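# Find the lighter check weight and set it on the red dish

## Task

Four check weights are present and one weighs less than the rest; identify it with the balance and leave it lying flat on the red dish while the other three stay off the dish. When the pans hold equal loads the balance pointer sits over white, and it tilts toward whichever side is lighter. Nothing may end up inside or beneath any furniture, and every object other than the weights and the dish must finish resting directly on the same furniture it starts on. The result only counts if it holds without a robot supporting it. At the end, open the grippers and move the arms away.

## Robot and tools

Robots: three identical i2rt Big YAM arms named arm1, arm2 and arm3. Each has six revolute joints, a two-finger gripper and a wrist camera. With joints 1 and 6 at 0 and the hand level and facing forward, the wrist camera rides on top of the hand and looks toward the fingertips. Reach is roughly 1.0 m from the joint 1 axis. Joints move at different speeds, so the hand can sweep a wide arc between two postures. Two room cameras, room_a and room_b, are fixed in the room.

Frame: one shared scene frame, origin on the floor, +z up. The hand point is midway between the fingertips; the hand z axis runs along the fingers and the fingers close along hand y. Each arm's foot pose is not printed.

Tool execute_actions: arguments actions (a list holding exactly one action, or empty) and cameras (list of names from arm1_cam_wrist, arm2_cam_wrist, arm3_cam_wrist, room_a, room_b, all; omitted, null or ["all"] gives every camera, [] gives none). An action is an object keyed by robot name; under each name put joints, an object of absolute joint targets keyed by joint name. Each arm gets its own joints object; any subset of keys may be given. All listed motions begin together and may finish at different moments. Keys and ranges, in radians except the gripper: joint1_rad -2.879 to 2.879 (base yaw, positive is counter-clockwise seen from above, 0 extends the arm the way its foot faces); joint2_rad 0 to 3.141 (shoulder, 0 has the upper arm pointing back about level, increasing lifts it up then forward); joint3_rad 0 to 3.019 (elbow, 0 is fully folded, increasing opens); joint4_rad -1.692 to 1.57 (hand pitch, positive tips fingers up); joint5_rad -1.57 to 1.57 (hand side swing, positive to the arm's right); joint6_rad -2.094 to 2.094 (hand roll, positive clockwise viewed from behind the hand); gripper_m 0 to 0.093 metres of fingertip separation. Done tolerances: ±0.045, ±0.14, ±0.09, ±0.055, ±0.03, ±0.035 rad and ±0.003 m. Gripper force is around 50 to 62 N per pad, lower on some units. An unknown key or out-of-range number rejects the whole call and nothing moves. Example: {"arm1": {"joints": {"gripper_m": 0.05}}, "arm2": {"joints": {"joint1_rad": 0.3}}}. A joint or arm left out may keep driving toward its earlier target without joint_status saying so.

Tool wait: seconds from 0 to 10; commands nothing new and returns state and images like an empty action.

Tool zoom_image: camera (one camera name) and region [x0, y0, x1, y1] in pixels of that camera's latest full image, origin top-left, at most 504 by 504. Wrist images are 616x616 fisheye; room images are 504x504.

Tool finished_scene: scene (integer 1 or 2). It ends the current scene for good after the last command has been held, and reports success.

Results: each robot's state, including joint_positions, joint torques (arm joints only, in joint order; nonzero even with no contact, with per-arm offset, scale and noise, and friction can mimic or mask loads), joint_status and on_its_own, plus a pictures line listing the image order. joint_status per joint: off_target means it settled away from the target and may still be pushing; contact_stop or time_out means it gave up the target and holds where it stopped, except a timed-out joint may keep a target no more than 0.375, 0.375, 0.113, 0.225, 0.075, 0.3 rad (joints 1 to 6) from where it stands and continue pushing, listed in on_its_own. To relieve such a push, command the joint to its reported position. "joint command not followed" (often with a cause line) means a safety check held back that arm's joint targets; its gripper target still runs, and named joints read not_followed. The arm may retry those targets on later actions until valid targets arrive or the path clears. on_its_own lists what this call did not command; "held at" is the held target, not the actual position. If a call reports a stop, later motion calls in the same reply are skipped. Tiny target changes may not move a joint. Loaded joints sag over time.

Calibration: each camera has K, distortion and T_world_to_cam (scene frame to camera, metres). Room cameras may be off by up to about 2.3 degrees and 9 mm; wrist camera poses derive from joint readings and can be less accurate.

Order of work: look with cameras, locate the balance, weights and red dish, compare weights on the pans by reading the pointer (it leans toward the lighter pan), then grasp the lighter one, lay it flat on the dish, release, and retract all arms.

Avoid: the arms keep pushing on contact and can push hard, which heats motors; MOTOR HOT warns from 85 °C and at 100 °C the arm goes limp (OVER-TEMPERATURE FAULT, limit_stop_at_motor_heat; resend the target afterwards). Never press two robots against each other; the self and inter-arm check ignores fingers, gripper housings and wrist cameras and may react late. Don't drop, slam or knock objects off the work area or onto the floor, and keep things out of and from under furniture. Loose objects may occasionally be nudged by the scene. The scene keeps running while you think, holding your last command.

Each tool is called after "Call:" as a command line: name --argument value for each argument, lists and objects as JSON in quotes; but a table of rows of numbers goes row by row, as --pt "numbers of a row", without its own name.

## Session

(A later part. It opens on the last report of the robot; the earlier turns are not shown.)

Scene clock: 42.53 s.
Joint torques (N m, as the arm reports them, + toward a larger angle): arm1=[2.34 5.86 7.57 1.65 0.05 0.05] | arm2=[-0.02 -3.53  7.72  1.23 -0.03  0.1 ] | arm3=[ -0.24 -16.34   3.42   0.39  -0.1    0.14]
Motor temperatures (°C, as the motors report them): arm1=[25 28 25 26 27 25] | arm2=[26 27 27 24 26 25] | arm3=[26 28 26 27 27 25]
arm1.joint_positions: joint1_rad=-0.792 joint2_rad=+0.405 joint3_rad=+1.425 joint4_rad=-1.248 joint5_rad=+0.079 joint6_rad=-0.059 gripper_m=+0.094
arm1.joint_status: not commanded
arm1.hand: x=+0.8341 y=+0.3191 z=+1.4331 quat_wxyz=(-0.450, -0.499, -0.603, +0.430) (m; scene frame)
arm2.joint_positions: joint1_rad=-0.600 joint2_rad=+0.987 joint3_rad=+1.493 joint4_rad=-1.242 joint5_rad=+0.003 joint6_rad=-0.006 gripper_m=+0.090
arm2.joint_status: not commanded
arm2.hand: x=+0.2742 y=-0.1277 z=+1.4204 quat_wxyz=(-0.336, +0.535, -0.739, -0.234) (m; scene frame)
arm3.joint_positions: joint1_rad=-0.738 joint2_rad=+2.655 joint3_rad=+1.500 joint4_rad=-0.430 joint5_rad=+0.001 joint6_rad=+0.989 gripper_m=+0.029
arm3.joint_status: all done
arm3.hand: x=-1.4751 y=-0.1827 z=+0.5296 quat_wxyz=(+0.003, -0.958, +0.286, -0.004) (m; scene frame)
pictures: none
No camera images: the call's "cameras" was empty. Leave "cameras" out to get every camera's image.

Call:
execute_actions --actions '[{"arm3":{"joints":{"joint2_rad":2.665,"gripper_m":0.065}}}]' --cameras '["arm3_cam_wrist"]'

Call:
execute_actions --actions '[{"arm3":{"joints":{"joint2_rad":2.2,"joint3_rad":1.5,"joint4_rad":-0.85}}}]' --cameras '["arm3_cam_wrist","room_b"]'

Scene clock: 43.40 s.
Joint torques (N m, as the arm reports them, + toward a larger angle): arm1=[1.25 5.15 7.37 1.67 0.05 0.05] | arm2=[-0.03 -3.59  7.71  1.24 -0.03  0.1 ] | arm3=[ -0.28 -18.15   3.38   0.35  -0.1    0.14]
Motor temperatures (°C, as the motors report them): arm1=[25 28 25 26 27 25] | arm2=[26 27 27 24 26 25] | arm3=[26 28 26 27 27 25]
arm1.joint_positions: joint1_rad=-0.792 joint2_rad=+0.405 joint3_rad=+1.425 joint4_rad=-1.248 joint5_rad=+0.079 joint6_rad=-0.059 gripper_m=+0.094
arm1.joint_status: not commanded
arm1.hand: x=+0.8341 y=+0.3191 z=+1.4331 quat_wxyz=(-0.450, -0.499, -0.603, +0.430) (m; scene frame)
arm2.joint_positions: joint1_rad=-0.600 joint2_rad=+0.987 joint3_rad=+1.493 joint4_rad=-1.242 joint5_rad=+0.003 joint6_rad=-0.006 gripper_m=+0.090
arm2.joint_status: not commanded
arm2.hand: x=+0.2742 y=-0.1277 z=+1.4204 quat_wxyz=(-0.336, +0.535, -0.739, -0.234) (m; scene frame)
arm3.joint_positions: joint1_rad=-0.738 joint2_rad=+2.656 joint3_rad=+1.500 joint4_rad=-0.429 joint5_rad=+0.001 joint6_rad=+0.989 gripper_m=+0.065
arm3.joint_status: all done
arm3.hand: x=-1.4751 y=-0.1827 z=+0.5294 quat_wxyz=(+0.003, -0.958, +0.286, -0.004) (m; scene frame)
pictures: arm3_cam_wrist
camera_calibration (this result's frames):
arm3_cam_wrist: T_world_to_cam=[[0.549158, 0.835719, 0.0000771616, 0.963811], [0.672467, -0.441938, 0.5937, 0.600906], [0.4962, -0.325983, -0.804687, 1.21942], [0, 0, 0, 1]] pos_world=[-1.53845, -0.142401, 0.624422]
Images, in order (width x height): arm3_cam_wrist 616x616.

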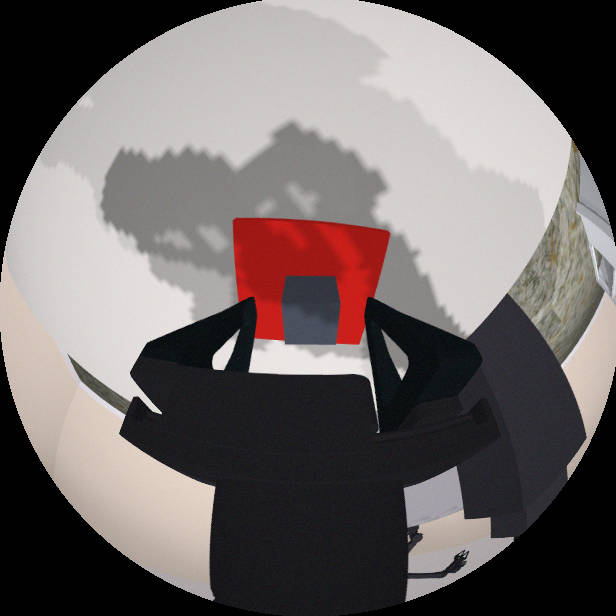

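Scene clock: 44.93 s.
Joint torques (N m, as the arm reports them, + toward a larger angle): arm1=[ 1.62  5.44  7.66  1.55 -0.02  0.01] | arm2=[ 0.03 -3.57  7.73  1.24 -0.03  0.1 ] | arm3=[ -0.29 -18.81   6.56  -0.31  -0.1    0.14]
Motor temperatures (°C, as the motors report them): arm1=[25 28 25 26 27 25] | arm2=[26 27 27 24 26 25] | arm3=[26 28 26 27 27 25]
arm1.joint_positions: joint1_rad=-0.792 joint2_rad=+0.405 joint3_rad=+1.425 joint4_rad=-1.248 joint5_rad=+0.079 joint6_rad=-0.059 gripper_m=+0.094
arm1.joint_status: not commanded
arm1.hand: x=+0.8341 y=+0.3191 z=+1.4331 quat_wxyz=(-0.450, -0.499, -0.603, +0.430) (m; scene frame)
arm2.joint_positions: joint1_rad=-0.600 joint2_rad=+0.987 joint3_rad=+1.493 joint4_rad=-1.242 joint5_rad=+0.003 joint6_rad=-0.006 gripper_m=+0.090
arm2.joint_status: not commanded
arm2.hand: x=+0.2742 y=-0.1277 z=+1.4204 quat_wxyz=(-0.336, +0.535, -0.739, -0.234) (m; scene frame)
arm3.joint_positions: joint1_rad=-0.738 joint2_rad=+2.199 joint3_rad=+1.492 joint4_rad=-0.842 joint5_rad=+0.001 joint6_rad=+0.989 gripper_m=+0.065
arm3.joint_status: all done
arm3.hand: x=-1.5255 y=-0.2040 z=+0.7807 quat_wxyz=(-0.008, -0.958, +0.286, +0.010) (m; scene frame)
pictures: arm3_cam_wrist, room_b
camera_calibration (this result's frames):
arm3_cam_wrist: T_world_to_cam=[[0.548735, 0.835484, -0.0292577, 1.03156], [0.691309, -0.433808, 0.577843, 0.518959], [0.470086, -0.337309, -0.815623, 1.40606], [0, 0, 0, 1]] pos_world=[-1.58578, -0.162445, 0.877116]
Images, in order (width x height): arm3_cam_wrist 616x616, room_b 504x504.

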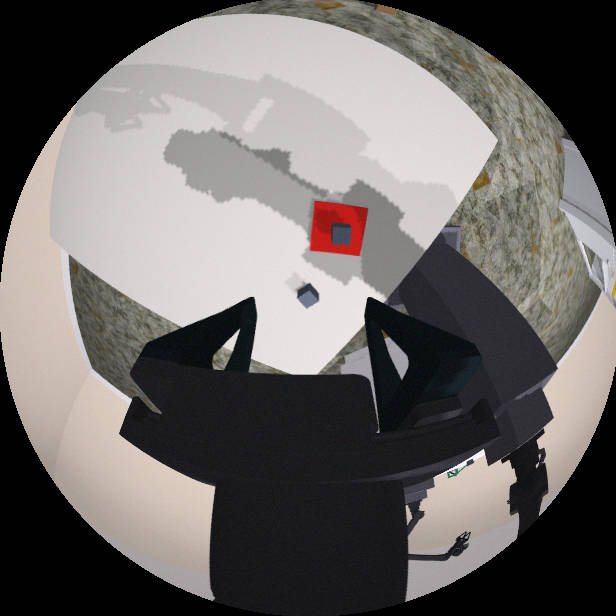

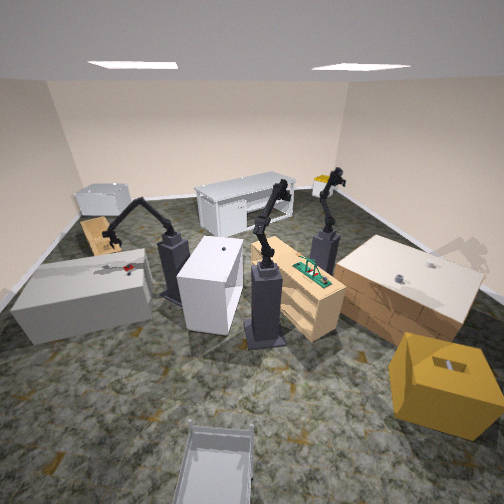

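Call:
finished_scene --scene 2

The scene is finished: the task was done.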